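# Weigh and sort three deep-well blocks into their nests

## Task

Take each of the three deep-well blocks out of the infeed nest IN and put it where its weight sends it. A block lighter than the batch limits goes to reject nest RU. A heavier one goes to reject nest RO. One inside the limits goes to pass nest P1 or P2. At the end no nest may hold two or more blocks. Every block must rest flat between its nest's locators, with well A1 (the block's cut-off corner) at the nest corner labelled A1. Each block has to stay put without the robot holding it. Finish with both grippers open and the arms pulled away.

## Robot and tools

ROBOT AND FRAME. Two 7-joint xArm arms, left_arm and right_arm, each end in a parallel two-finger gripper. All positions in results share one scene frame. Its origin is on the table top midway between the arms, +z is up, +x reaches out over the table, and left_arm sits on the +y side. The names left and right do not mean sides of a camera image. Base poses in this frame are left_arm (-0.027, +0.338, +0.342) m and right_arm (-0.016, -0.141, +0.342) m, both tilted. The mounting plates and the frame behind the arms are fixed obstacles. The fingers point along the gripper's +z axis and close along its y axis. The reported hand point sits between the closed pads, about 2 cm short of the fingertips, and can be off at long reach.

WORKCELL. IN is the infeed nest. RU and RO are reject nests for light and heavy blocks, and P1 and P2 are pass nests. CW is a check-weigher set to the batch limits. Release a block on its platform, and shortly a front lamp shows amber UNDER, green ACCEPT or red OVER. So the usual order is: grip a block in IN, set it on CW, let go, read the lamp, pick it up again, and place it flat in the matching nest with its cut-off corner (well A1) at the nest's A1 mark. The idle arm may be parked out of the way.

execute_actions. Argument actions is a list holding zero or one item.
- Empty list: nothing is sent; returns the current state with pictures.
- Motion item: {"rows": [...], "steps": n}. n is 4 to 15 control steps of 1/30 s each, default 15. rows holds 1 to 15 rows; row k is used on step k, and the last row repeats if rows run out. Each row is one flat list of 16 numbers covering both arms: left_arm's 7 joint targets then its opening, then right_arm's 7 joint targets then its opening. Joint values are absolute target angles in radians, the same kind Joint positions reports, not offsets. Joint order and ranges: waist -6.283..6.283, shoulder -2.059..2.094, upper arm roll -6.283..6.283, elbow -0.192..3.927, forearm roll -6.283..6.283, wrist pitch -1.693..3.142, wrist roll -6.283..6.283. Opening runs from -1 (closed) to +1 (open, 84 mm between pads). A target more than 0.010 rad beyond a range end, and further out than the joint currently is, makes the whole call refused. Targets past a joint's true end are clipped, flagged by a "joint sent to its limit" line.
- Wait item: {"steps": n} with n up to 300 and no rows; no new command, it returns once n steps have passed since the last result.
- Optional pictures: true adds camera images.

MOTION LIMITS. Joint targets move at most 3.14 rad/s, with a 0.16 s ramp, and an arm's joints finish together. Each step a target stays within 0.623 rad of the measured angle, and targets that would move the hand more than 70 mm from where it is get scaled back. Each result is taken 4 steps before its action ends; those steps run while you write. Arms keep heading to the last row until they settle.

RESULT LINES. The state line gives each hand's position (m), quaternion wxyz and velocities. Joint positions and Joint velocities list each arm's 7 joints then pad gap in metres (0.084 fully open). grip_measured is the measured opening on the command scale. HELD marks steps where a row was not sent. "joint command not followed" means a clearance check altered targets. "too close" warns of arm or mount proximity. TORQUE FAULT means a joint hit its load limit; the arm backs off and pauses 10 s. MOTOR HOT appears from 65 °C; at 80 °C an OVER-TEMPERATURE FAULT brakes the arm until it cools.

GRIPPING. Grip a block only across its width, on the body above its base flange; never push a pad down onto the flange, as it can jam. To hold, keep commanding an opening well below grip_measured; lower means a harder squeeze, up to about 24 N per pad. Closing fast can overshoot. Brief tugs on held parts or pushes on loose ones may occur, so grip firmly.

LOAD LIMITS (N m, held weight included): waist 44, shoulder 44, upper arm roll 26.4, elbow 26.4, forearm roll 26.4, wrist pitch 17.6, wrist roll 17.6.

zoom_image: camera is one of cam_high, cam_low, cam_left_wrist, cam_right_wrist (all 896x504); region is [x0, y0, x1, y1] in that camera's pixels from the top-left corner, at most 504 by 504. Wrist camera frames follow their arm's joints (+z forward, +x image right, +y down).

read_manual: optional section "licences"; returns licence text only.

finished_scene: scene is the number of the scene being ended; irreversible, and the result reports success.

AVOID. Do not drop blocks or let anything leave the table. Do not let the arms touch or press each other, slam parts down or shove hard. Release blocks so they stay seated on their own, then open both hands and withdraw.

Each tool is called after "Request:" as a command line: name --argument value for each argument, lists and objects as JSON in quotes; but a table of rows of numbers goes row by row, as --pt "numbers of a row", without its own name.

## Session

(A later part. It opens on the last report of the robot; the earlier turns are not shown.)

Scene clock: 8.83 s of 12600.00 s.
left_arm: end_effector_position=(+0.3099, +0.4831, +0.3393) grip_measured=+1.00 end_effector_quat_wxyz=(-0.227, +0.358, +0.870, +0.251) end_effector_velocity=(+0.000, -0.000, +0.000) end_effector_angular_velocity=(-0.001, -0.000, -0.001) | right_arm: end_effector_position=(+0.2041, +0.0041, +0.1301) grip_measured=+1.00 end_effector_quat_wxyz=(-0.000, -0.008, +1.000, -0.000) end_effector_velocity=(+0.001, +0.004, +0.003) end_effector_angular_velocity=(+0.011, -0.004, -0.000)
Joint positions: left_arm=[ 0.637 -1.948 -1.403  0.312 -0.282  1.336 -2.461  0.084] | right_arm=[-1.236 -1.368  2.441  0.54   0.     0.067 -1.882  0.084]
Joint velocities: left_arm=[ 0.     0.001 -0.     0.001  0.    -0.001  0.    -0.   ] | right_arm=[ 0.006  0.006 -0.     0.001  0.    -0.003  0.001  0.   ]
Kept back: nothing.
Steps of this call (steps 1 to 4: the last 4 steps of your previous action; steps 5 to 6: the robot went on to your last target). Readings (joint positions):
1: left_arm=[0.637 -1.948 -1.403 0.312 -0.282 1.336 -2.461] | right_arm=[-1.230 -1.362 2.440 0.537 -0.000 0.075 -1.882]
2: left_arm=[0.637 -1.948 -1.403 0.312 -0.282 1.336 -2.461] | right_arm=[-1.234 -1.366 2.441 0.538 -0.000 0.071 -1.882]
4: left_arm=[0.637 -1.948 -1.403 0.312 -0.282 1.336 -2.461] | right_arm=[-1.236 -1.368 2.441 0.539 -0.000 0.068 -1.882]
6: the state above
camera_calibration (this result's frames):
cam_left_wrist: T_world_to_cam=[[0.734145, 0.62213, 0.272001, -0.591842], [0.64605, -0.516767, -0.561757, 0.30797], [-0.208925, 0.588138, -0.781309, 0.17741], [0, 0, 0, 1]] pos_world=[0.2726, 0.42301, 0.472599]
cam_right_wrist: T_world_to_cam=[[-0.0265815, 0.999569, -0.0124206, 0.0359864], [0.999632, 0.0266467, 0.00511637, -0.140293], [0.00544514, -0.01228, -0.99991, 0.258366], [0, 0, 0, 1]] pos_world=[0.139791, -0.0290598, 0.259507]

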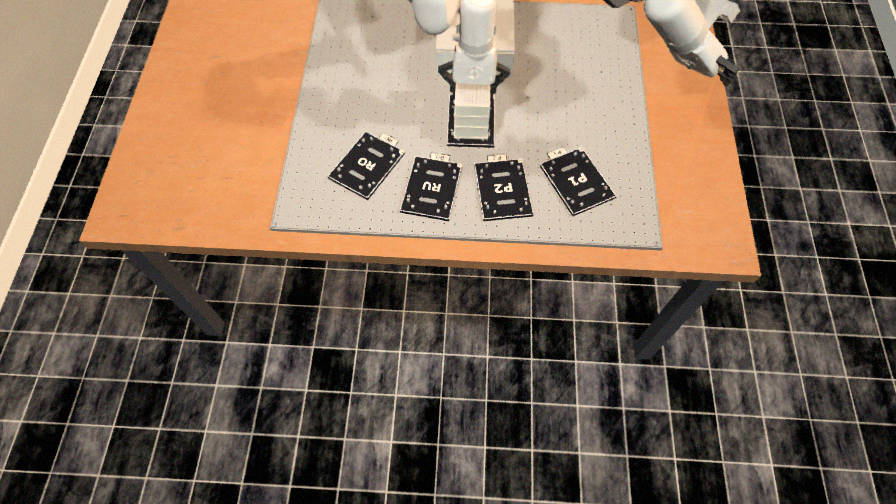

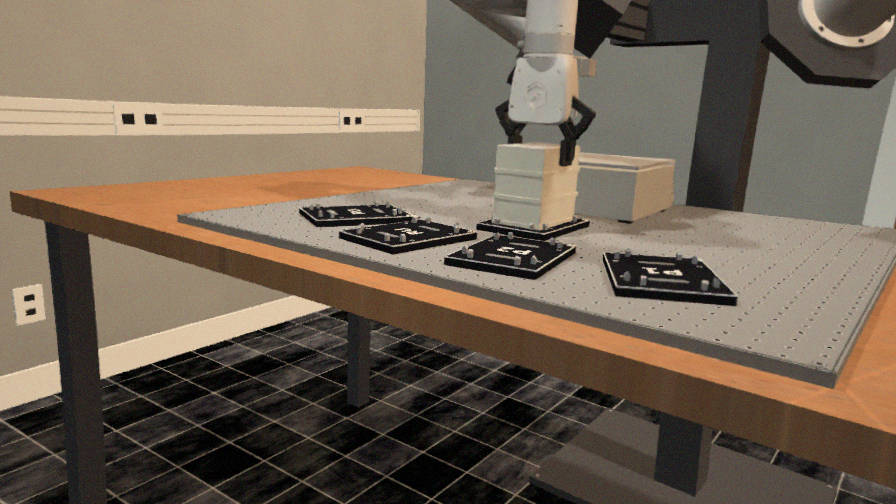

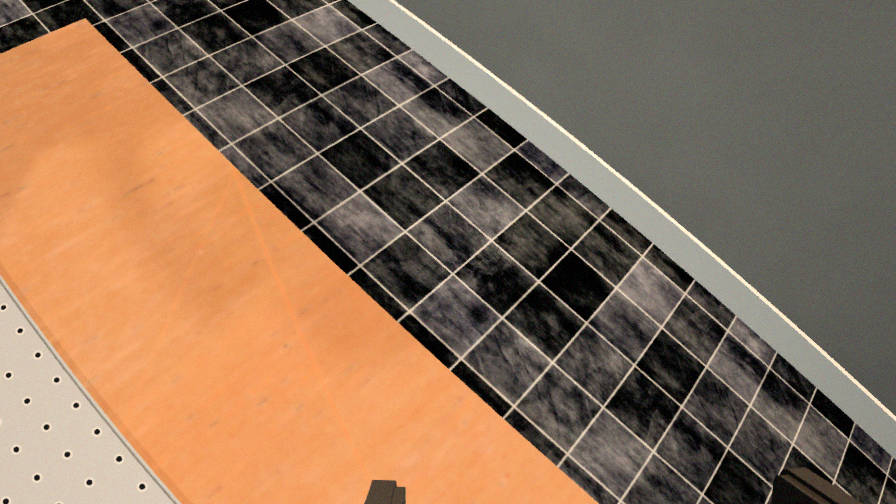

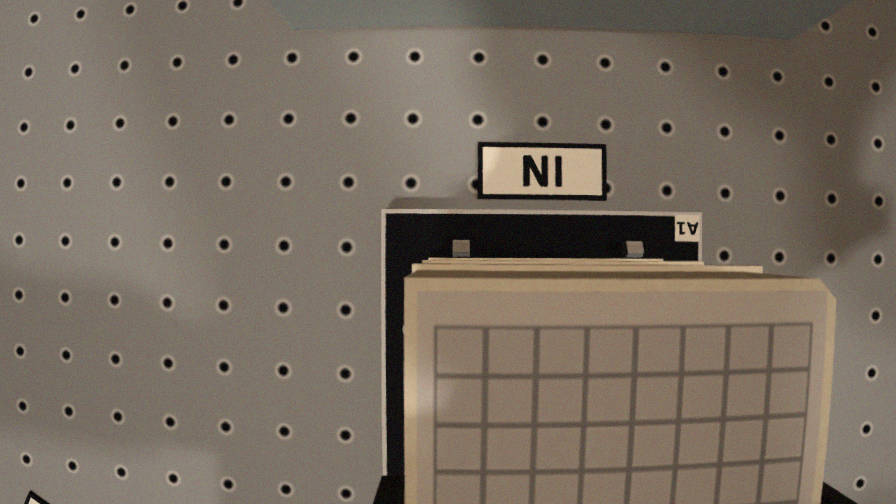

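Request:
execute_actions --actions '[{"rows":[[0.637,-1.948,-1.403,0.312,-0.282,1.336,-2.461,1,-1.236,-1.368,2.441,0.54,0,0.067,-1.882,0.4]],"steps":12}]'

Request:
execute_actions --actions '[{"rows":[[0.637,-1.948,-1.403,0.312,-0.282,1.336,-2.461,1,-1.047,-1.165,2.384,0.486,0,0.285,-1.882,0.4]],"steps":12}]'

Request:
execute_actions --actions '[{"rows":[[0.637,-1.948,-1.403,0.312,-0.282,1.336,-2.461,1,-0.966,-1.397,2.955,0.694,0,0.313,-1.249,0.4]]}]'

Request:
execute_actions --actions '[{"steps":15}]' --pictures true

Scene clock: 9.60 s of 12600.00 s.
left_arm: end_effector_position=(+0.3099, +0.4831, +0.3393) grip_measured=+1.00 end_effector_quat_wxyz=(-0.227, +0.358, +0.870, +0.251) end_effector_velocity=(-0.001, +0.000, -0.000) end_effector_angular_velocity=(+0.002, +0.003, +0.001) | right_arm: end_effector_position=(+0.2041, +0.0044, +0.1301) grip_measured=+0.96 end_effector_quat_wxyz=(-0.000, -0.008, +1.000, +0.000) end_effector_velocity=(-0.000, -0.000, -0.000) end_effector_angular_velocity=(-0.001, +0.001, -0.002)
Joint positions: left_arm=[ 0.637 -1.948 -1.403  0.312 -0.282  1.336 -2.461  0.084] | right_arm=[-1.236 -1.368  2.441  0.54  -0.     0.067 -1.882  0.083]
Joint velocities: left_arm=[ 0.     0.001 -0.002 -0.001  0.     0.002  0.     0.   ] | right_arm=[-0.001 -0.     0.    -0.     0.002  0.     0.    -0.   ]
Steps of this call (steps 1 to 15: the robot went on to your last target; steps 16 to 23: the first 8 steps of this action). Readings (joint positions):
16: left_arm=[0.637 -1.948 -1.403 0.312 -0.282 1.336 -2.461] | right_arm=[-1.236 -1.368 2.441 0.540 0.000 0.067 -1.882]
17: left_arm=[0.637 -1.948 -1.403 0.312 -0.282 1.336 -2.461] | right_arm=[-1.236 -1.368 2.441 0.540 -0.000 0.067 -1.882]
19: left_arm=[0.637 -1.948 -1.403 0.312 -0.282 1.336 -2.461] | right_arm=[-1.236 -1.368 2.441 0.540 -0.000 0.067 -1.882]
23: the state above

Scene clock: 10.00 s of 12600.00 s.
left_arm: end_effector_position=(+0.3099, +0.4831, +0.3393) grip_measured=+1.00 end_effector_quat_wxyz=(-0.227, +0.358, +0.870, +0.251) end_effector_velocity=(+0.000, -0.000, +0.000) end_effector_angular_velocity=(-0.003, -0.000, +0.000) | right_arm: end_effector_position=(+0.2056, +0.0121, +0.2025) grip_measured=+0.96 end_effector_quat_wxyz=(+0.002, -0.009, +1.000, +0.010) end_effector_velocity=(-0.022, +0.001, +0.062) end_effector_angular_velocity=(-0.004, +0.018, +0.050)
Joint positions: left_arm=[ 0.637 -1.948 -1.403  0.312 -0.282  1.336 -2.461  0.084] | right_arm=[-1.047 -1.164  2.386  0.495  0.     0.273 -1.882  0.083]
Joint velocities: left_arm=[ 0.     0.002  0.003  0.     0.    -0.001 -0.     0.   ] | right_arm=[ 0.174  0.181 -0.02  -0.032 -0.002  0.218 -0.001 -0.   ]
Steps of this call (steps 1 to 4: the last 4 steps of your previous action; steps 5 to 12: the first 8 steps of this action). Readings (joint positions):
5: left_arm=[0.637 -1.948 -1.403 0.312 -0.282 1.336 -2.461] | right_arm=[-1.235 -1.367 2.441 0.540 -0.000 0.068 -1.882]
6: left_arm=[0.637 -1.948 -1.403 0.312 -0.282 1.336 -2.461] | right_arm=[-1.228 -1.360 2.439 0.537 -0.000 0.079 -1.882]
8: left_arm=[0.637 -1.948 -1.403 0.312 -0.282 1.336 -2.461] | right_arm=[-1.170 -1.298 2.420 0.515 -0.000 0.153 -1.882]
12: the state above

Scene clock: 10.50 s of 12600.00 s.
left_arm: end_effector_position=(+0.3099, +0.4831, +0.3393) grip_measured=+1.00 end_effector_quat_wxyz=(-0.227, +0.358, +0.870, +0.251) end_effector_velocity=(-0.000, -0.000, -0.000) end_effector_angular_velocity=(-0.002, +0.001, +0.000) | right_arm: end_effector_position=(+0.0627, +0.0585, +0.1914) grip_measured=+0.96 end_effector_quat_wxyz=(+0.011, -0.006, +1.000, +0.006) end_effector_velocity=(-0.538, +0.053, -0.056) end_effector_angular_velocity=(-0.016, +0.070, -0.027)
Joint positions: left_arm=[ 0.637 -1.948 -1.403  0.312 -0.282  1.336 -2.461  0.084] | right_arm=[-0.995 -1.318  2.756  0.623 -0.     0.303 -1.472  0.083]
Joint velocities: left_arm=[ 0.     0.002  0.001 -0.     0.    -0.    -0.     0.   ] | right_arm=[ 0.177 -0.476  1.203  0.427 -0.001  0.059  1.318 -0.   ]
Steps of this call (steps 1 to 4: the last 4 steps of your previous action; steps 5 to 15: the first 11 steps of this action). Readings (joint positions):
5: left_arm=[0.637 -1.948 -1.403 0.312 -0.282 1.336 -2.461] | right_arm=[-1.048 -1.167 2.385 0.484 0.000 0.285 -1.881]
6: left_arm=[0.637 -1.948 -1.403 0.312 -0.282 1.336 -2.461] | right_arm=[-1.048 -1.171 2.391 0.488 0.000 0.286 -1.870]
8: left_arm=[0.637 -1.948 -1.403 0.312 -0.282 1.336 -2.461] | right_arm=[-1.041 -1.199 2.450 0.513 0.001 0.289 -1.798]
12: left_arm=[0.637 -1.948 -1.403 0.312 -0.282 1.336 -2.461] | right_arm=[-1.013 -1.269 2.634 0.579 -0.000 0.297 -1.607]
15: the state above

Scene clock: 11.00 s of 12600.00 s.
left_arm: end_effector_position=(+0.3099, +0.4831, +0.3393) grip_measured=+1.00 end_effector_quat_wxyz=(-0.227, +0.358, +0.870, +0.251) end_effector_velocity=(-0.000, -0.000, -0.000) end_effector_angular_velocity=(-0.000, +0.002, -0.001) | right_arm: end_effector_position=(+0.0629, +0.0584, +0.1914) grip_measured=+0.96 end_effector_quat_wxyz=(+0.011, -0.006, +1.000, +0.006) end_effector_velocity=(-0.002, +0.000, -0.000) end_effector_angular_velocity=(+0.000, +0.001, +0.004)
Joint positions: left_arm=[ 0.637 -1.948 -1.403  0.312 -0.282  1.336 -2.461  0.084] | right_arm=[-0.995 -1.318  2.756  0.623 -0.     0.303 -1.472  0.083]
Joint velocities: left_arm=[-0.     0.002 -0.001  0.     0.     0.    -0.     0.   ] | right_arm=[-0.    -0.001  0.005  0.001 -0.    -0.     0.001  0.   ]
Kept back: nothing.
Steps of this call (steps 1 to 4: the last 4 steps of your previous action; steps 5 to 15: the robot was to go on to your last target, HELD on every step). Readings (joint positions):
1: left_arm=[0.637 -1.948 -1.403 0.312 -0.282 1.336 -2.461] | right_arm=[-0.992 -1.323 2.775 0.626 -0.001 0.302 -1.470] HELD
2: left_arm=[0.637 -1.948 -1.403 0.312 -0.282 1.336 -2.461] | right_arm=[-0.992 -1.320 2.771 0.624 -0.001 0.303 -1.471] HELD
3: left_arm=[0.637 -1.948 -1.403 0.312 -0.282 1.336 -2.461] | right_arm=[-0.994 -1.319 2.761 0.622 -0.000 0.303 -1.472] HELD
4: left_arm=[0.637 -1.948 -1.403 0.312 -0.282 1.336 -2.461] | right_arm=[-0.995 -1.318 2.753 0.621 0.000 0.303 -1.472] HELD
5: left_arm=[0.637 -1.948 -1.403 0.312 -0.282 1.336 -2.461] | right_arm=[-0.996 -1.317 2.750 0.621 0.000 0.303 -1.472] HELD
6: left_arm=[0.637 -1.948 -1.403 0.312 -0.282 1.336 -2.461] | right_arm=[-0.997 -1.317 2.750 0.621 0.000 0.303 -1.472] HELD
7: left_arm=[0.637 -1.948 -1.403 0.312 -0.282 1.336 -2.461] | right_arm=[-0.996 -1.317 2.751 0.621 0.000 0.303 -1.472] HELD
8: left_arm=[0.637 -1.948 -1.403 0.312 -0.282 1.336 -2.461] | right_arm=[-0.996 -1.317 2.752 0.622 0.000 0.303 -1.472] HELD
9: left_arm=[0.637 -1.948 -1.403 0.312 -0.282 1.336 -2.461] | right_arm=[-0.996 -1.317 2.753 0.622 0.000 0.303 -1.472] HELD
10: left_arm=[0.637 -1.948 -1.403 0.312 -0.282 1.336 -2.461] | right_arm=[-0.996 -1.317 2.754 0.622 -0.000 0.303 -1.472] HELD
11: left_arm=[0.637 -1.948 -1.403 0.312 -0.282 1.336 -2.461] | right_arm=[-0.996 -1.317 2.755 0.622 -0.000 0.303 -1.472] HELD
12: left_arm=[0.637 -1.948 -1.403 0.312 -0.282 1.336 -2.461] | right_arm=[-0.995 -1.318 2.755 0.622 -0.000 0.303 -1.472] HELD
13: left_arm=[0.637 -1.948 -1.403 0.312 -0.282 1.336 -2.461] | right_arm=[-0.995 -1.318 2.755 0.623 -0.000 0.303 -1.472] HELD
14: left_arm=[0.637 -1.948 -1.403 0.312 -0.282 1.336 -2.461] | right_arm=[-0.995 -1.318 2.755 0.623 -0.000 0.303 -1.472] HELD
15: the state above HELD
A step was HELD (marked above), so your last target was given up. An arm can still carry out its HELD step.
joint command not followed: on one or more control steps a check withheld the commanded joint targets of the right arm, and it was not sent them on those steps. On the call's last step the targets were still withheld.
cause: the commanded joint targets would bring two parts of the arm too close to each other (joints 1 (waist) to 6 (wrist pitch) lie between them); next, command targets that bring no two parts of the arm closer together.
camera_calibration (this result's frames):
cam_left_wrist: T_world_to_cam=[[0.734145, 0.62213, 0.272001, -0.591842], [0.64605, -0.516767, -0.561757, 0.30797], [-0.208925, 0.588138, -0.781309, 0.17741], [0, 0, 0, 1]] pos_world=[0.2726, 0.42301, 0.472599]
cam_right_wrist: T_world_to_cam=[[-0.0232279, 0.99973, -0.000654285, -0.0237774], [0.99937, 0.0232371, 0.0268379, -0.00488177], [0.0268458, -0.0000304845, -0.99964, 0.318958], [0, 0, 0, 1]] pos_world=[-0.00423631, 0.0238941, 0.318959]

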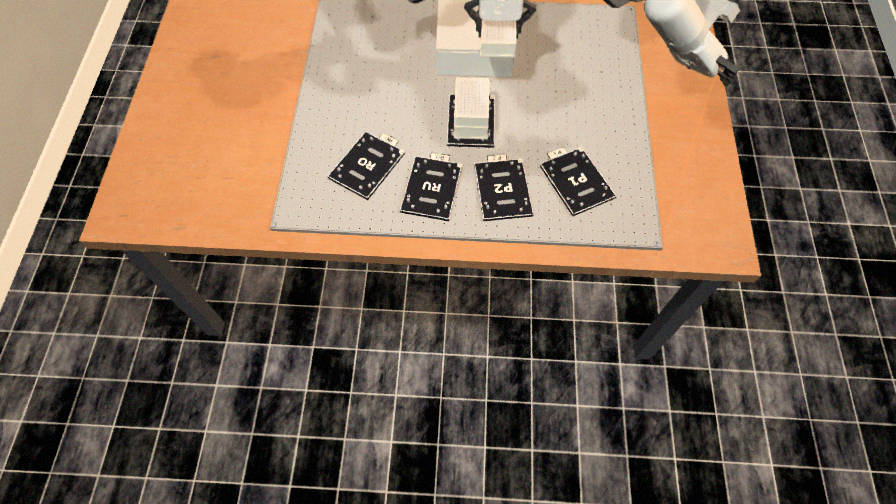

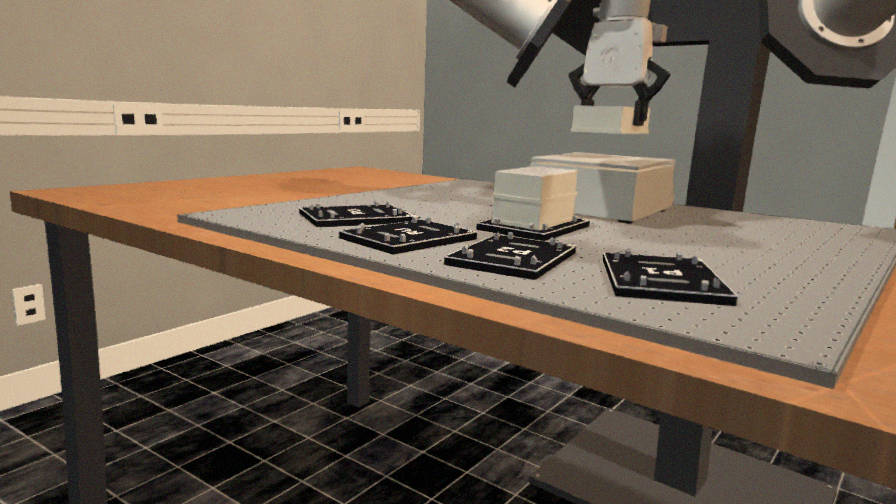

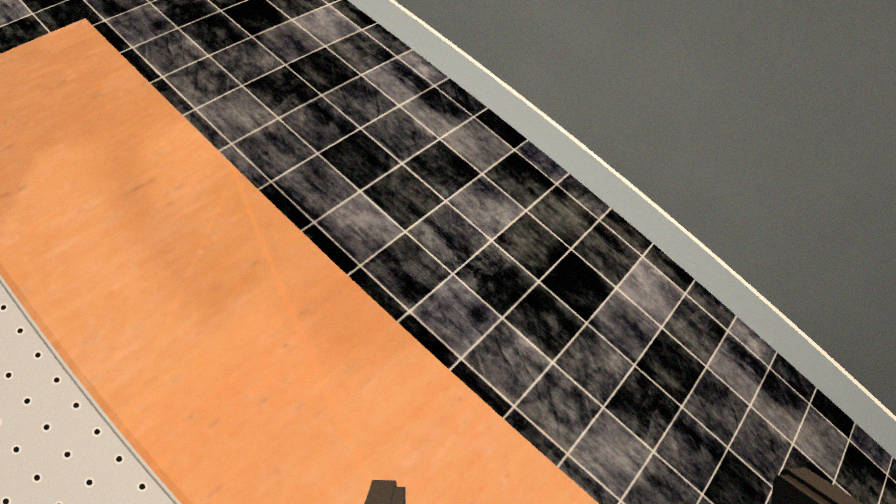

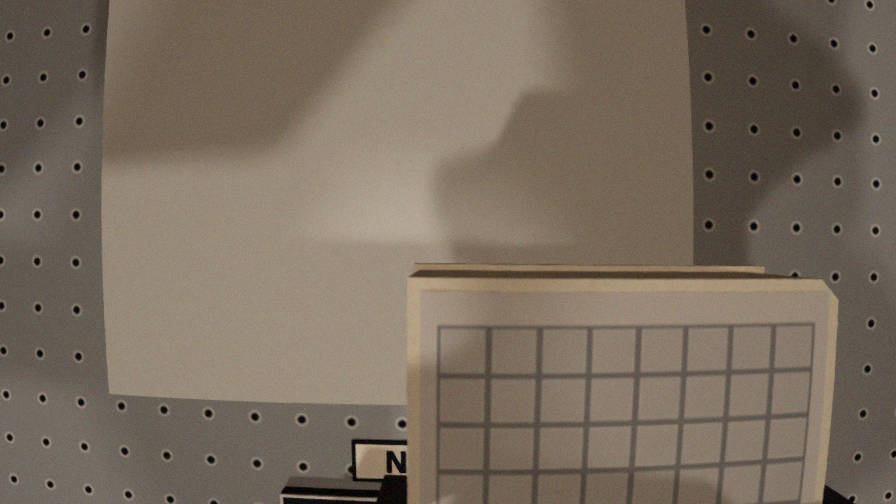

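Request:
execute_actions --actions '[{"rows":[[0.637,-1.948,-1.403,0.312,-0.282,1.336,-2.461,1,-0.99,-1.4,2.7,0.95,-1.57,-0.1,0.15,0.4]]}]'

Request:
execute_actions --actions '[{"steps":12}]'

Request:
execute_actions --actions '[{"rows":[[0.637,-1.948,-1.403,0.312,-0.282,1.336,-2.461,1,-0.984,-1.625,2.993,1.167,-3.1416,-0.557,1.934,0.4]]}]'

Request:
execute_actions --actions '[{"steps":20}]' --pictures true

Scene clock: 12.00 s of 12600.00 s.
left_arm: end_effector_position=(+0.3099, +0.4831, +0.3393) grip_measured=+1.00 end_effector_quat_wxyz=(-0.227, +0.358, +0.870, +0.251) end_effector_velocity=(+0.000, +0.000, +0.000) end_effector_angular_velocity=(+0.002, -0.001, -0.001) | right_arm: end_effector_position=(+0.0602, +0.1136, +0.2131) grip_measured=+0.96 end_effector_quat_wxyz=(+0.024, -0.000, +0.997, +0.080) end_effector_velocity=(-0.026, +0.238, +0.110) end_effector_angular_velocity=(+0.665, -0.073, -0.030)
Joint positions: left_arm=[ 0.637 -1.948 -1.403  0.312 -0.282  1.336 -2.461  0.084] | right_arm=[-0.994 -1.336  2.744  0.694 -0.143  0.216 -1.329  0.083]
Joint velocities: left_arm=[ 0.    -0.002 -0.001 -0.     0.    -0.001  0.     0.   ] | right_arm=[ 0.006 -0.075 -0.052  0.32  -0.691 -0.383  0.687  0.   ]
Steps of this call (steps 1 to 19: nothing new was sent; steps 20 to 30: the first 11 steps of this action). Readings (joint positions):
20: left_arm=[0.637 -1.948 -1.403 0.312 -0.282 1.336 -2.461] | right_arm=[-0.995 -1.318 2.756 0.623 -0.001 0.302 -1.471]
21: left_arm=[0.637 -1.948 -1.403 0.312 -0.282 1.336 -2.461] | right_arm=[-0.995 -1.319 2.756 0.624 -0.004 0.300 -1.468]
23: left_arm=[0.637 -1.948 -1.403 0.312 -0.282 1.336 -2.461] | right_arm=[-0.995 -1.321 2.755 0.631 -0.018 0.292 -1.454]
27: left_arm=[0.637 -1.948 -1.403 0.312 -0.282 1.336 -2.461] | right_arm=[-0.995 -1.328 2.749 0.662 -0.077 0.254 -1.395]
30: the state above

Scene clock: 12.40 s of 12600.00 s.
left_arm: end_effector_position=(+0.3099, +0.4831, +0.3393) grip_measured=+1.00 end_effector_quat_wxyz=(-0.227, +0.358, +0.870, +0.251) end_effector_velocity=(-0.000, -0.000, -0.000) end_effector_angular_velocity=(+0.001, +0.002, -0.000) | right_arm: end_effector_position=(+0.0431, +0.1819, +0.2510) grip_measured=+0.96 end_effector_quat_wxyz=(+0.026, +0.004, +0.983, +0.184) end_effector_velocity=(-0.054, +0.113, +0.077) end_effector_angular_velocity=(+0.397, +0.039, +0.017)
Joint positions: left_arm=[ 0.637 -1.948 -1.403  0.312 -0.282  1.336 -2.461  0.084] | right_arm=[-0.992 -1.361  2.727  0.795 -0.425  0.091 -1.047  0.083]
Joint velocities: left_arm=[ 0.     0.001 -0.001  0.    -0.     0.001 -0.     0.   ] | right_arm=[ 0.003 -0.049 -0.034  0.196 -0.705 -0.242  0.704 -0.   ]
Kept back: nothing.
Steps of this call (steps 1 to 4: the last 4 steps of your previous action; steps 5 to 12: the robot went on to your last target). Readings (joint positions):
1: left_arm=[0.637 -1.948 -1.403 0.312 -0.282 1.336 -2.461] | right_arm=[-0.994 -1.338 2.742 0.704 -0.166 0.203 -1.306]
2: left_arm=[0.637 -1.948 -1.403 0.312 -0.282 1.336 -2.461] | right_arm=[-0.994 -1.341 2.740 0.715 -0.190 0.191 -1.282]
4: left_arm=[0.637 -1.948 -1.403 0.312 -0.282 1.336 -2.461] | right_arm=[-0.993 -1.345 2.737 0.733 -0.237 0.168 -1.236]
8: left_arm=[0.637 -1.948 -1.403 0.312 -0.282 1.336 -2.461] | right_arm=[-0.993 -1.354 2.732 0.766 -0.331 0.126 -1.142]
12: the state above

Scene clock: 22.60 s of 12600.00 s.
left_arm: end_effector_position=(+0.3099, +0.4831, +0.3393) grip_measured=+1.00 end_effector_quat_wxyz=(-0.227, +0.358, +0.870, +0.251) end_effector_velocity=(+0.000, +0.000, -0.000) end_effector_angular_velocity=(-0.000, -0.001, -0.001) | right_arm: end_effector_position=(+0.0552, +0.2036, +0.2602) grip_measured=+0.96 end_effector_quat_wxyz=(+0.024, +0.023, +0.975, +0.221) end_effector_velocity=(-0.000, -0.000, -0.000) end_effector_angular_velocity=(-0.000, +0.001, -0.000)
Joint positions: left_arm=[ 0.637 -1.948 -1.403  0.312 -0.282  1.336 -2.461  0.084] | right_arm=[-0.993 -1.387  2.678  0.825 -0.528  0.018 -0.933  0.083]
Joint velocities: left_arm=[ 0.     0.    -0.001 -0.001 -0.    -0.003 -0.     0.   ] | right_arm=[-0.001 -0.     0.    -0.    -0.001 -0.001  0.001  0.   ]
TORQUE FAULT: the external load on joint 3 (upper arm roll) of the right arm reached its load limit, and that arm stopped for 10 seconds. A torque fault stops only its own arm. That arm's remaining commands of this call were not run. Joint 3 (upper arm roll) of that arm moved back by up to 3 degrees. That arm holds there, with its grip as last carried out, and accepts commands again: back off and push less far. That arm stops again, at the same cost, whenever a joint's load reaches its limit.
Kept back: nothing.
The stop of the right arm began at step 6 of this call (marked STOPPED below). From that step on that arm followed nothing that you had sent. 10 of its steps, steps kept back included, did not run and will not run. The other arm was sent all steps of this action in this call, none kept back. Nothing is kept back now, and the robot has no last target.
Steps of this call (steps 1 to 11: the first 11 steps of this action; steps 12 to 15: the last 4 steps of this action, not kept back; steps 16 to 306: the stop continued). Readings (joint positions):
1: left_arm=[0.637 -1.948 -1.403 0.312 -0.282 1.336 -2.461] | right_arm=[-0.992 -1.363 2.726 0.801 -0.448 0.083 -1.024]
2: left_arm=[0.637 -1.948 -1.403 0.312 -0.282 1.336 -2.461] | right_arm=[-0.992 -1.367 2.727 0.809 -0.470 0.070 -1.002]
4: left_arm=[0.637 -1.948 -1.403 0.312 -0.282 1.336 -2.461] | right_arm=[-0.992 -1.380 2.733 0.824 -0.509 0.036 -0.957]
6: left_arm=[0.637 -1.948 -1.403 0.312 -0.282 1.336 -2.461] | right_arm=[-0.994 -1.388 2.725 0.822 -0.529 0.018 -0.929] STOPPED (the right arm)
8: left_arm=[0.637 -1.948 -1.403 0.312 -0.282 1.336 -2.461] | right_arm=[-0.992 -1.391 2.712 0.827 -0.530 0.016 -0.932]
306: the state above

Scene clock: 22.63 s of 12600.00 s.
left_arm: end_effector_position=(+0.3099, +0.4831, +0.3393) grip_measured=+1.00 end_effector_quat_wxyz=(-0.227, +0.358, +0.870, +0.251) end_effector_velocity=(-0.000, +0.000, -0.000) end_effector_angular_velocity=(+0.000, +0.001, +0.000) | right_arm: end_effector_position=(+0.0552, +0.2036, +0.2602) grip_measured=+0.96 end_effector_quat_wxyz=(+0.024, +0.023, +0.975, +0.221) end_effector_velocity=(-0.001, +0.000, +0.000) end_effector_angular_velocity=(+0.001, -0.001, +0.005)
Joint positions: left_arm=[ 0.637 -1.948 -1.403  0.312 -0.282  1.336 -2.461  0.084] | right_arm=[-0.993 -1.387  2.678  0.825 -0.528  0.018 -0.933  0.083]
Joint velocities: left_arm=[ 0.  0. -0. -0.  0. -0. -0. -0.] | right_arm=[ 0.001  0.     0.002  0.    -0.001 -0.001 -0.003 -0.   ]
Kept back: nothing.
A stop began in an earlier call of the same reply, so what this call sent did not run. Send another action.
Steps of this call (step 1: nothing new was sent). Readings (joint positions):
1: the state above
camera_calibration (this result's frames):
cam_left_wrist: T_world_to_cam=[[0.734145, 0.62213, 0.272001, -0.591842], [0.64605, -0.516767, -0.561757, 0.30797], [-0.208925, 0.588138, -0.781309, 0.17741], [0, 0, 0, 1]] pos_world=[0.2726, 0.42301, 0.472599]
cam_right_wrist: T_world_to_cam=[[0.023367, 0.907, 0.420482, -0.262321], [0.997746, -0.0476249, 0.0472826, 0.00679308], [0.0629108, 0.418429, -0.906068, 0.27645], [0, 0, 0, 1]] pos_world=[-0.0180398, 0.122574, 0.360463]

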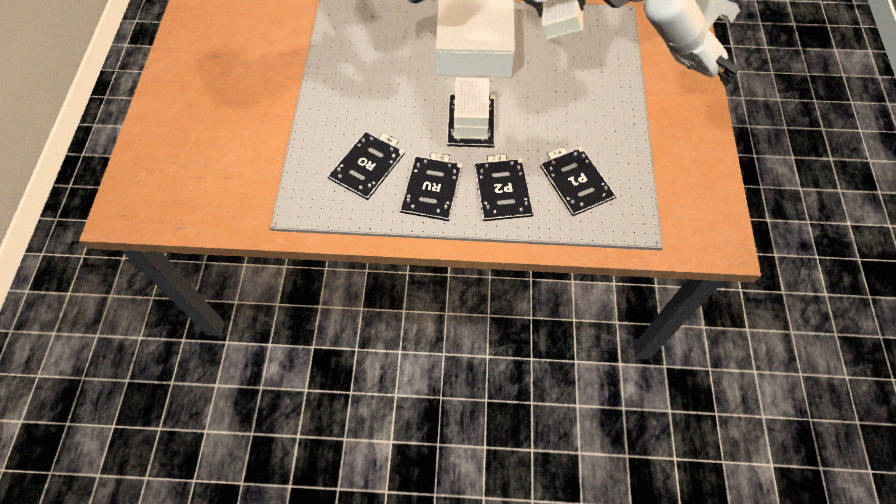

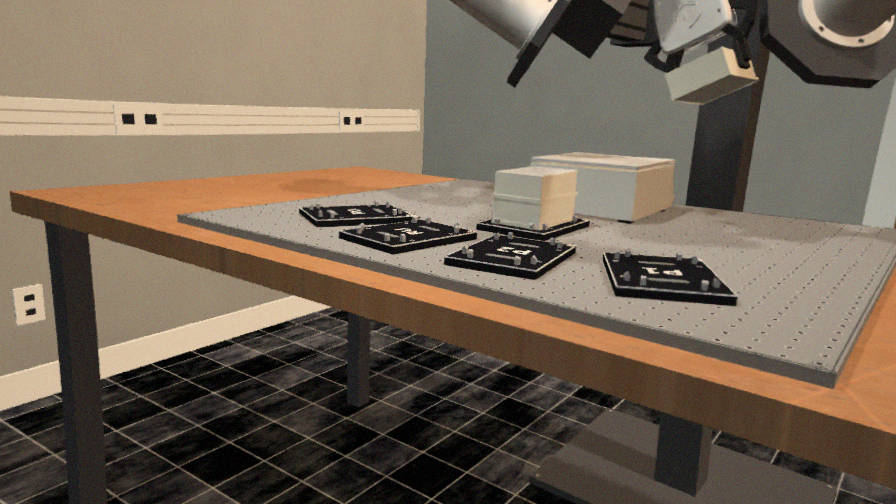

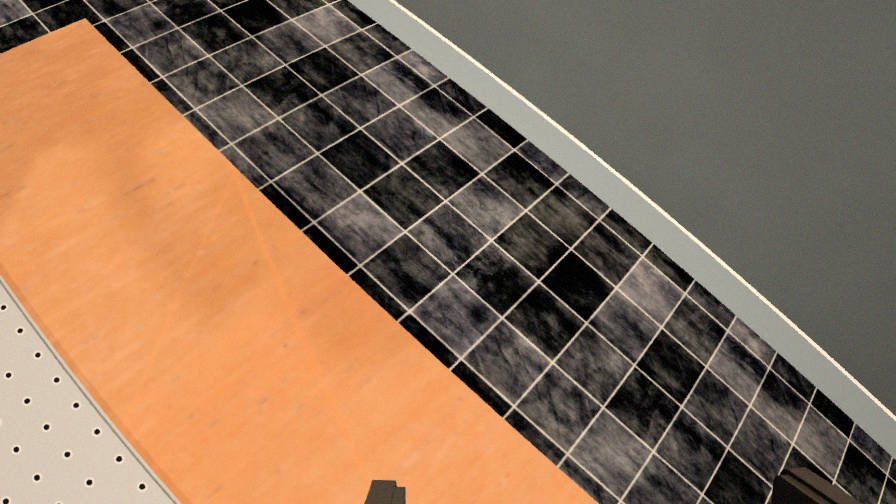

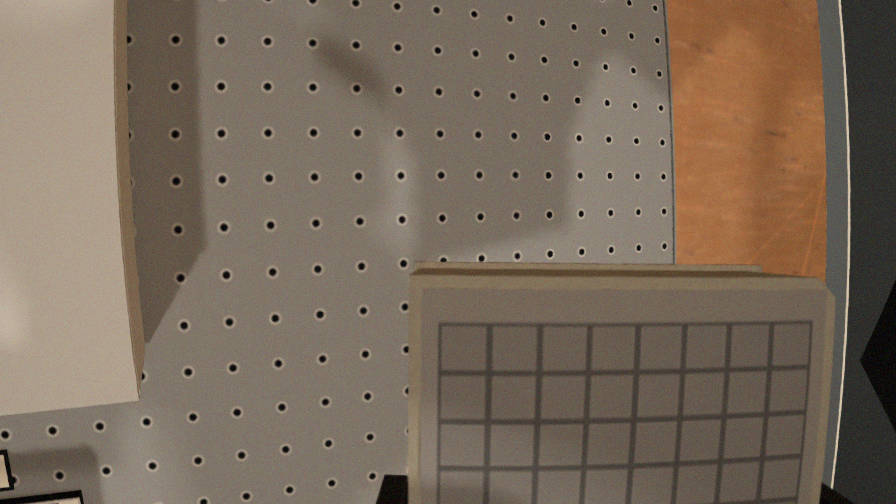

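Request:
execute_actions --actions '[{"rows":[[0.637,-1.948,-1.403,0.312,-0.282,1.336,-2.461,1,-1.0,-1.38,2.35,0.825,-0.9,-0.05,-0.7,0.4]]}]'

Request:
execute_actions --actions '[{"rows":[[0.637,-1.948,-1.403,0.312,-0.282,1.336,-2.461,1,-1.0,-1.4,2.5,0.95,-3.1416,-0.55,1.5,0.4]]}]'

Request:
execute_actions --actions '[{"steps":50}]'

Scene clock: 23.43 s of 12600.00 s.
left_arm: end_effector_position=(+0.3099, +0.4831, +0.3393) grip_measured=+1.00 end_effector_quat_wxyz=(-0.227, +0.358, +0.870, +0.251) end_effector_velocity=(-0.000, +0.001, +0.000) end_effector_angular_velocity=(+0.001, -0.001, +0.001) | right_arm: end_effector_position=(+0.2098, +0.1953, +0.2770) grip_measured=+0.96 end_effector_quat_wxyz=(+0.105, +0.088, +0.960, +0.246) end_effector_velocity=(+0.230, -0.056, +0.021) end_effector_angular_velocity=(+0.024, -0.156, -0.288)
Joint positions: left_arm=[ 0.637 -1.948 -1.403  0.312 -0.282  1.336 -2.461  0.084] | right_arm=[-1.002 -1.379  2.357  0.825 -0.883 -0.045 -0.712  0.083]
Joint velocities: left_arm=[ 0.    -0.002  0.    -0.001 -0.     0.     0.     0.   ] | right_arm=[-0.031  0.019 -0.467 -0.011 -0.426 -0.063  0.27  -0.   ]
Steps of this call (steps 1 to 13: nothing new was sent; steps 14 to 24: the first 11 steps of this action). Readings (joint positions):
14: left_arm=[0.637 -1.948 -1.403 0.312 -0.282 1.336 -2.461] | right_arm=[-0.993 -1.387 2.677 0.825 -0.529 0.018 -0.932]
15: left_arm=[0.637 -1.948 -1.403 0.312 -0.282 1.336 -2.461] | right_arm=[-0.993 -1.387 2.671 0.825 -0.539 0.015 -0.925]
17: left_arm=[0.637 -1.948 -1.403 0.312 -0.282 1.336 -2.461] | right_arm=[-0.992 -1.386 2.618 0.825 -0.610 0.002 -0.881]
21: left_arm=[0.637 -1.948 -1.403 0.312 -0.282 1.336 -2.461] | right_arm=[-0.999 -1.382 2.447 0.826 -0.786 -0.029 -0.771]
24: the state above

Scene clock: 23.93 s of 12600.00 s.
left_arm: end_effector_position=(+0.3099, +0.4831, +0.3393) grip_measured=+1.00 end_effector_quat_wxyz=(-0.227, +0.358, +0.870, +0.251) end_effector_velocity=(+0.001, -0.000, -0.000) end_effector_angular_velocity=(-0.000, -0.001, -0.002) | right_arm: end_effector_position=(+0.0574, +0.2019, +0.2994) grip_measured=+0.96 end_effector_quat_wxyz=(-0.074, -0.004, +0.952, +0.296) end_effector_velocity=(-0.512, -0.249, -0.010) end_effector_angular_velocity=(-0.457, +1.015, +0.988)
Joint positions: left_arm=[ 0.637 -1.948 -1.403  0.312 -0.282  1.336 -2.461  0.084] | right_arm=[-1.001 -1.394  2.447  0.906 -1.437 -0.373 -0.161  0.083]
Joint velocities: left_arm=[-0.     0.001 -0.001  0.    -0.    -0.002  0.     0.   ] | right_arm=[ 0.021 -0.018  0.381  0.277 -2.401 -0.954  2.394  0.   ]
Steps of this call (steps 1 to 4: the last 4 steps of your previous action; steps 5 to 15: the first 11 steps of this action). Readings (joint positions):
5: left_arm=[0.637 -1.948 -1.403 0.312 -0.282 1.336 -2.461] | right_arm=[-0.999 -1.380 2.355 0.825 -0.900 -0.051 -0.699]
6: left_arm=[0.637 -1.948 -1.403 0.312 -0.282 1.336 -2.461] | right_arm=[-1.000 -1.382 2.357 0.828 -0.910 -0.060 -0.688]
8: left_arm=[0.637 -1.948 -1.403 0.312 -0.282 1.336 -2.461] | right_arm=[-1.001 -1.385 2.372 0.843 -0.982 -0.117 -0.615]
12: left_arm=[0.637 -1.948 -1.403 0.312 -0.282 1.336 -2.461] | right_arm=[-0.998 -1.390 2.424 0.884 -1.217 -0.274 -0.381]
15: the state above

Scene clock: 25.60 s of 12600.00 s.
left_arm: end_effector_position=(+0.3099, +0.4831, +0.3393) grip_measured=+1.00 end_effector_quat_wxyz=(-0.227, +0.358, +0.870, +0.251) end_effector_velocity=(-0.000, -0.000, +0.000) end_effector_angular_velocity=(-0.000, +0.000, +0.000) | right_arm: end_effector_position=(+0.1750, -0.0032, +0.2416) grip_measured=+0.96 end_effector_quat_wxyz=(+0.072, +0.023, +0.997, +0.010) end_effector_velocity=(-0.001, +0.000, +0.000) end_effector_angular_velocity=(+0.000, +0.000, +0.003)
Joint positions: left_arm=[ 0.637 -1.948 -1.403  0.312 -0.282  1.336 -2.461  0.084] | right_arm=[-1.    -1.4    2.5    0.95  -3.142 -0.55   1.5    0.083]
Joint velocities: left_arm=[-0.     0.     0.001  0.     0.     0.001  0.    -0.   ] | right_arm=[ 0.001  0.     0.002 -0.     0.    -0.    -0.002  0.   ]
Kept back: nothing.
Steps of this call (steps 1 to 4: the last 4 steps of your previous action; steps 5 to 45: the robot went on to your last target; steps 46 to 50: nothing new was sent). Readings (joint positions):
1: left_arm=[0.637 -1.948 -1.403 0.312 -0.282 1.336 -2.461] | right_arm=[-1.000 -1.395 2.460 0.915 -1.519 -0.403 -0.079]
2: left_arm=[0.637 -1.948 -1.403 0.312 -0.282 1.336 -2.461] | right_arm=[-0.999 -1.395 2.470 0.922 -1.606 -0.430 0.008]
4: left_arm=[0.637 -1.948 -1.403 0.312 -0.282 1.336 -2.461] | right_arm=[-0.998 -1.397 2.482 0.932 -1.788 -0.472 0.190]
8: left_arm=[0.637 -1.948 -1.403 0.312 -0.282 1.336 -2.461] | right_arm=[-1.000 -1.399 2.493 0.942 -2.158 -0.519 0.559]
50: the state above
All arms were judged still, so your last target was given up. Only a new action makes them travel on or press farther. Fingers that are still opening or closing keep moving.

Request:
execute_actions --actions '[{"rows":[[0.637,-1.948,-1.403,0.312,-0.282,1.336,-2.461,1,-0.984,-1.625,2.993,1.167,-3.1416,-0.557,1.934,0.4]]}]'

Request:
execute_actions --actions '[{"steps":12}]' --pictures true

Scene clock: 26.07 s of 12600.00 s.
left_arm: end_effector_position=(+0.3099, +0.4831, +0.3393) grip_measured=+1.00 end_effector_quat_wxyz=(-0.227, +0.358, +0.870, +0.251) end_effector_velocity=(-0.000, +0.000, -0.000) end_effector_angular_velocity=(-0.000, +0.000, +0.001) | right_arm: end_effector_position=(+0.0192, +0.0271, +0.2023) grip_measured=+0.96 end_effector_quat_wxyz=(+0.024, +0.001, +1.000, +0.010) end_effector_velocity=(-0.559, -0.032, -0.132) end_effector_angular_velocity=(-0.147, +0.467, +0.068)
Joint positions: left_arm=[ 0.637 -1.948 -1.403  0.312 -0.282  1.336 -2.461  0.084] | right_arm=[-0.987 -1.572  2.877  1.116 -3.141 -0.555  1.83   0.083]
Joint velocities: left_arm=[ 0.    -0.     0.001 -0.001  0.     0.     0.    -0.   ] | right_arm=[ 0.04  -0.555  1.212  0.523  0.001 -0.018  1.057 -0.   ]
Steps of this call (steps 1 to 3: nothing new was sent; steps 4 to 14: the first 11 steps of this action). Readings (joint positions):
4: left_arm=[0.637 -1.948 -1.403 0.312 -0.282 1.336 -2.461] | right_arm=[-1.000 -1.400 2.501 0.950 -3.142 -0.550 1.501]
5: left_arm=[0.637 -1.948 -1.403 0.312 -0.282 1.336 -2.461] | right_arm=[-1.000 -1.404 2.508 0.954 -3.142 -0.551 1.511]
7: left_arm=[0.637 -1.948 -1.403 0.312 -0.282 1.336 -2.461] | right_arm=[-1.000 -1.434 2.569 0.984 -3.143 -0.552 1.572]
11: left_arm=[0.637 -1.948 -1.403 0.312 -0.282 1.336 -2.461] | right_arm=[-0.991 -1.516 2.755 1.063 -3.141 -0.553 1.723]
14: the state above

Scene clock: 26.47 s of 12600.00 s.
left_arm: end_effector_position=(+0.3099, +0.4831, +0.3393) grip_measured=+1.00 end_effector_quat_wxyz=(-0.227, +0.358, +0.870, +0.251) end_effector_velocity=(-0.000, -0.000, -0.000) end_effector_angular_velocity=(-0.001, +0.003, +0.000) | right_arm: end_effector_position=(-0.0340, +0.0210, +0.1908) grip_measured=+0.96 end_effector_quat_wxyz=(+0.000, +0.001, +1.000, +0.001) end_effector_velocity=(-0.011, -0.005, -0.002) end_effector_angular_velocity=(-0.007, +0.011, +0.017)
Joint positions: left_arm=[ 0.637 -1.948 -1.403  0.312 -0.282  1.336 -2.461  0.084] | right_arm=[-0.985 -1.624  2.99   1.167 -3.142 -0.557  1.934  0.083]
Joint velocities: left_arm=[ 0.     0.002 -0.     0.001 -0.     0.002  0.     0.   ] | right_arm=[ 0.003 -0.006  0.024  0.001  0.005  0.001  0.001 -0.   ]
Kept back: nothing.
Steps of this call (steps 1 to 4: the last 4 steps of your previous action; steps 5 to 12: the robot went on to your last target). Readings (joint positions):
1: left_arm=[0.637 -1.948 -1.403 0.312 -0.282 1.336 -2.461] | right_arm=[-0.986 -1.590 2.917 1.133 -3.141 -0.556 1.865]
2: left_arm=[0.637 -1.948 -1.403 0.312 -0.282 1.336 -2.461] | right_arm=[-0.985 -1.606 2.953 1.148 -3.141 -0.556 1.895]
4: left_arm=[0.637 -1.948 -1.403 0.312 -0.282 1.336 -2.461] | right_arm=[-0.982 -1.624 2.993 1.163 -3.140 -0.556 1.925]
8: left_arm=[0.637 -1.948 -1.403 0.312 -0.282 1.336 -2.461] | right_arm=[-0.985 -1.624 2.989 1.166 -3.142 -0.557 1.933]
12: the state above
camera_calibration (this result's frames):
cam_left_wrist: T_world_to_cam=[[0.734145, 0.62213, 0.272002, -0.591842], [0.64605, -0.516767, -0.561757, 0.30797], [-0.208924, 0.588138, -0.781309, 0.17741], [0, 0, 0, 1]] pos_world=[0.2726, 0.42301, 0.472599]
cam_right_wrist: T_world_to_cam=[[-0.00857907, 0.99991, -0.0102742, 0.0137071], [0.999944, 0.00864159, 0.00605575, 0.0971103], [0.00614399, -0.0102217, -0.999929, 0.320573], [0, 0, 0, 1]] pos_world=[-0.0989569, -0.0112683, 0.320103]

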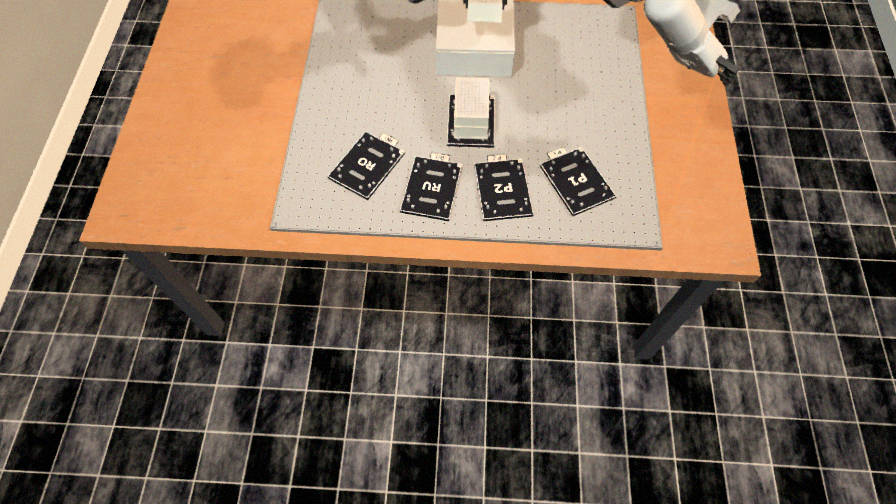

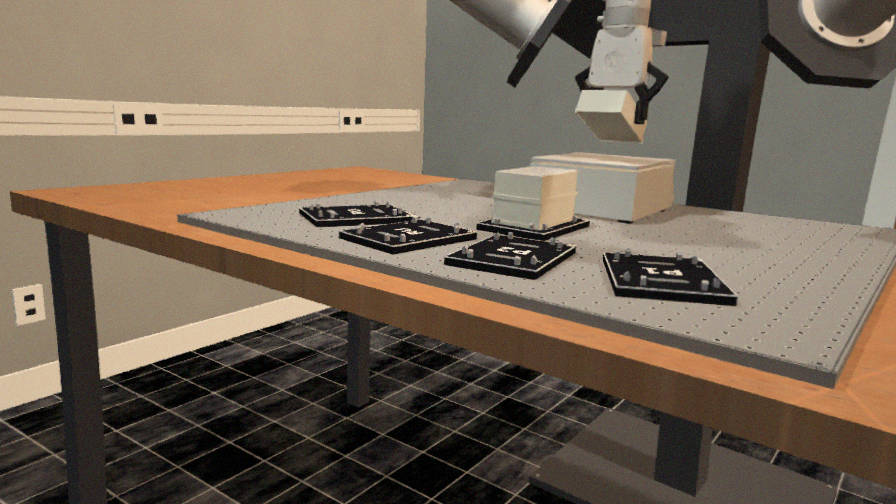

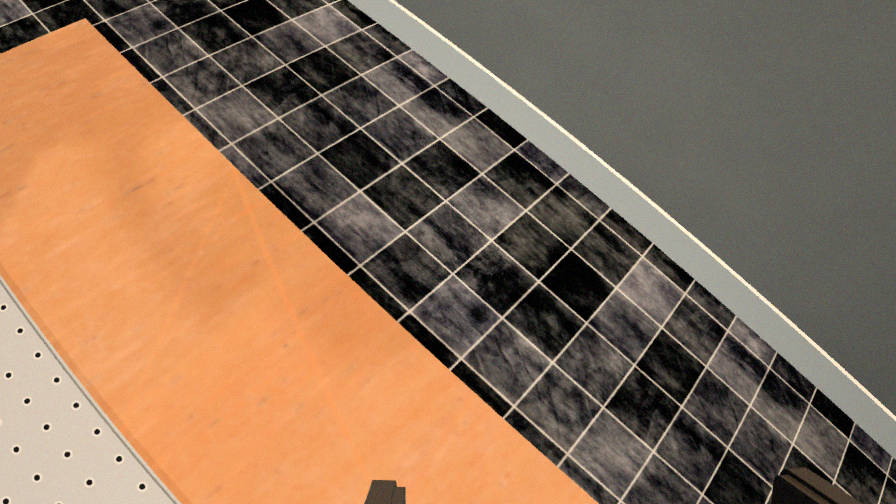

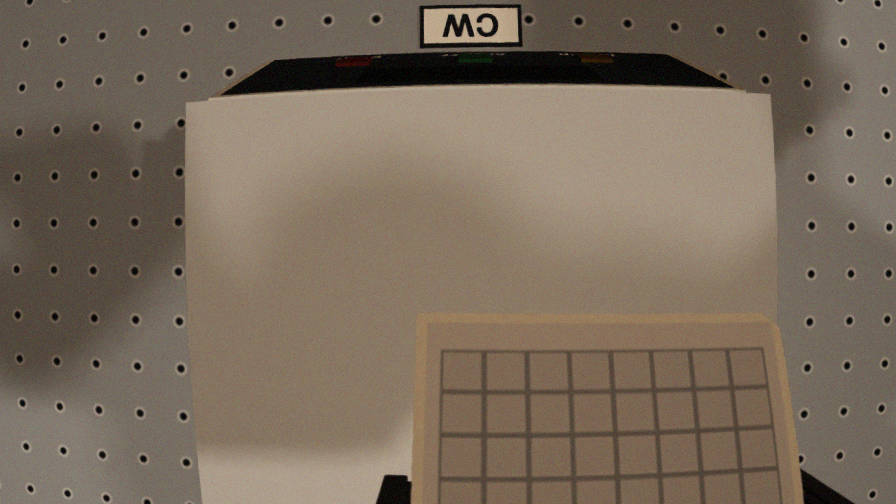

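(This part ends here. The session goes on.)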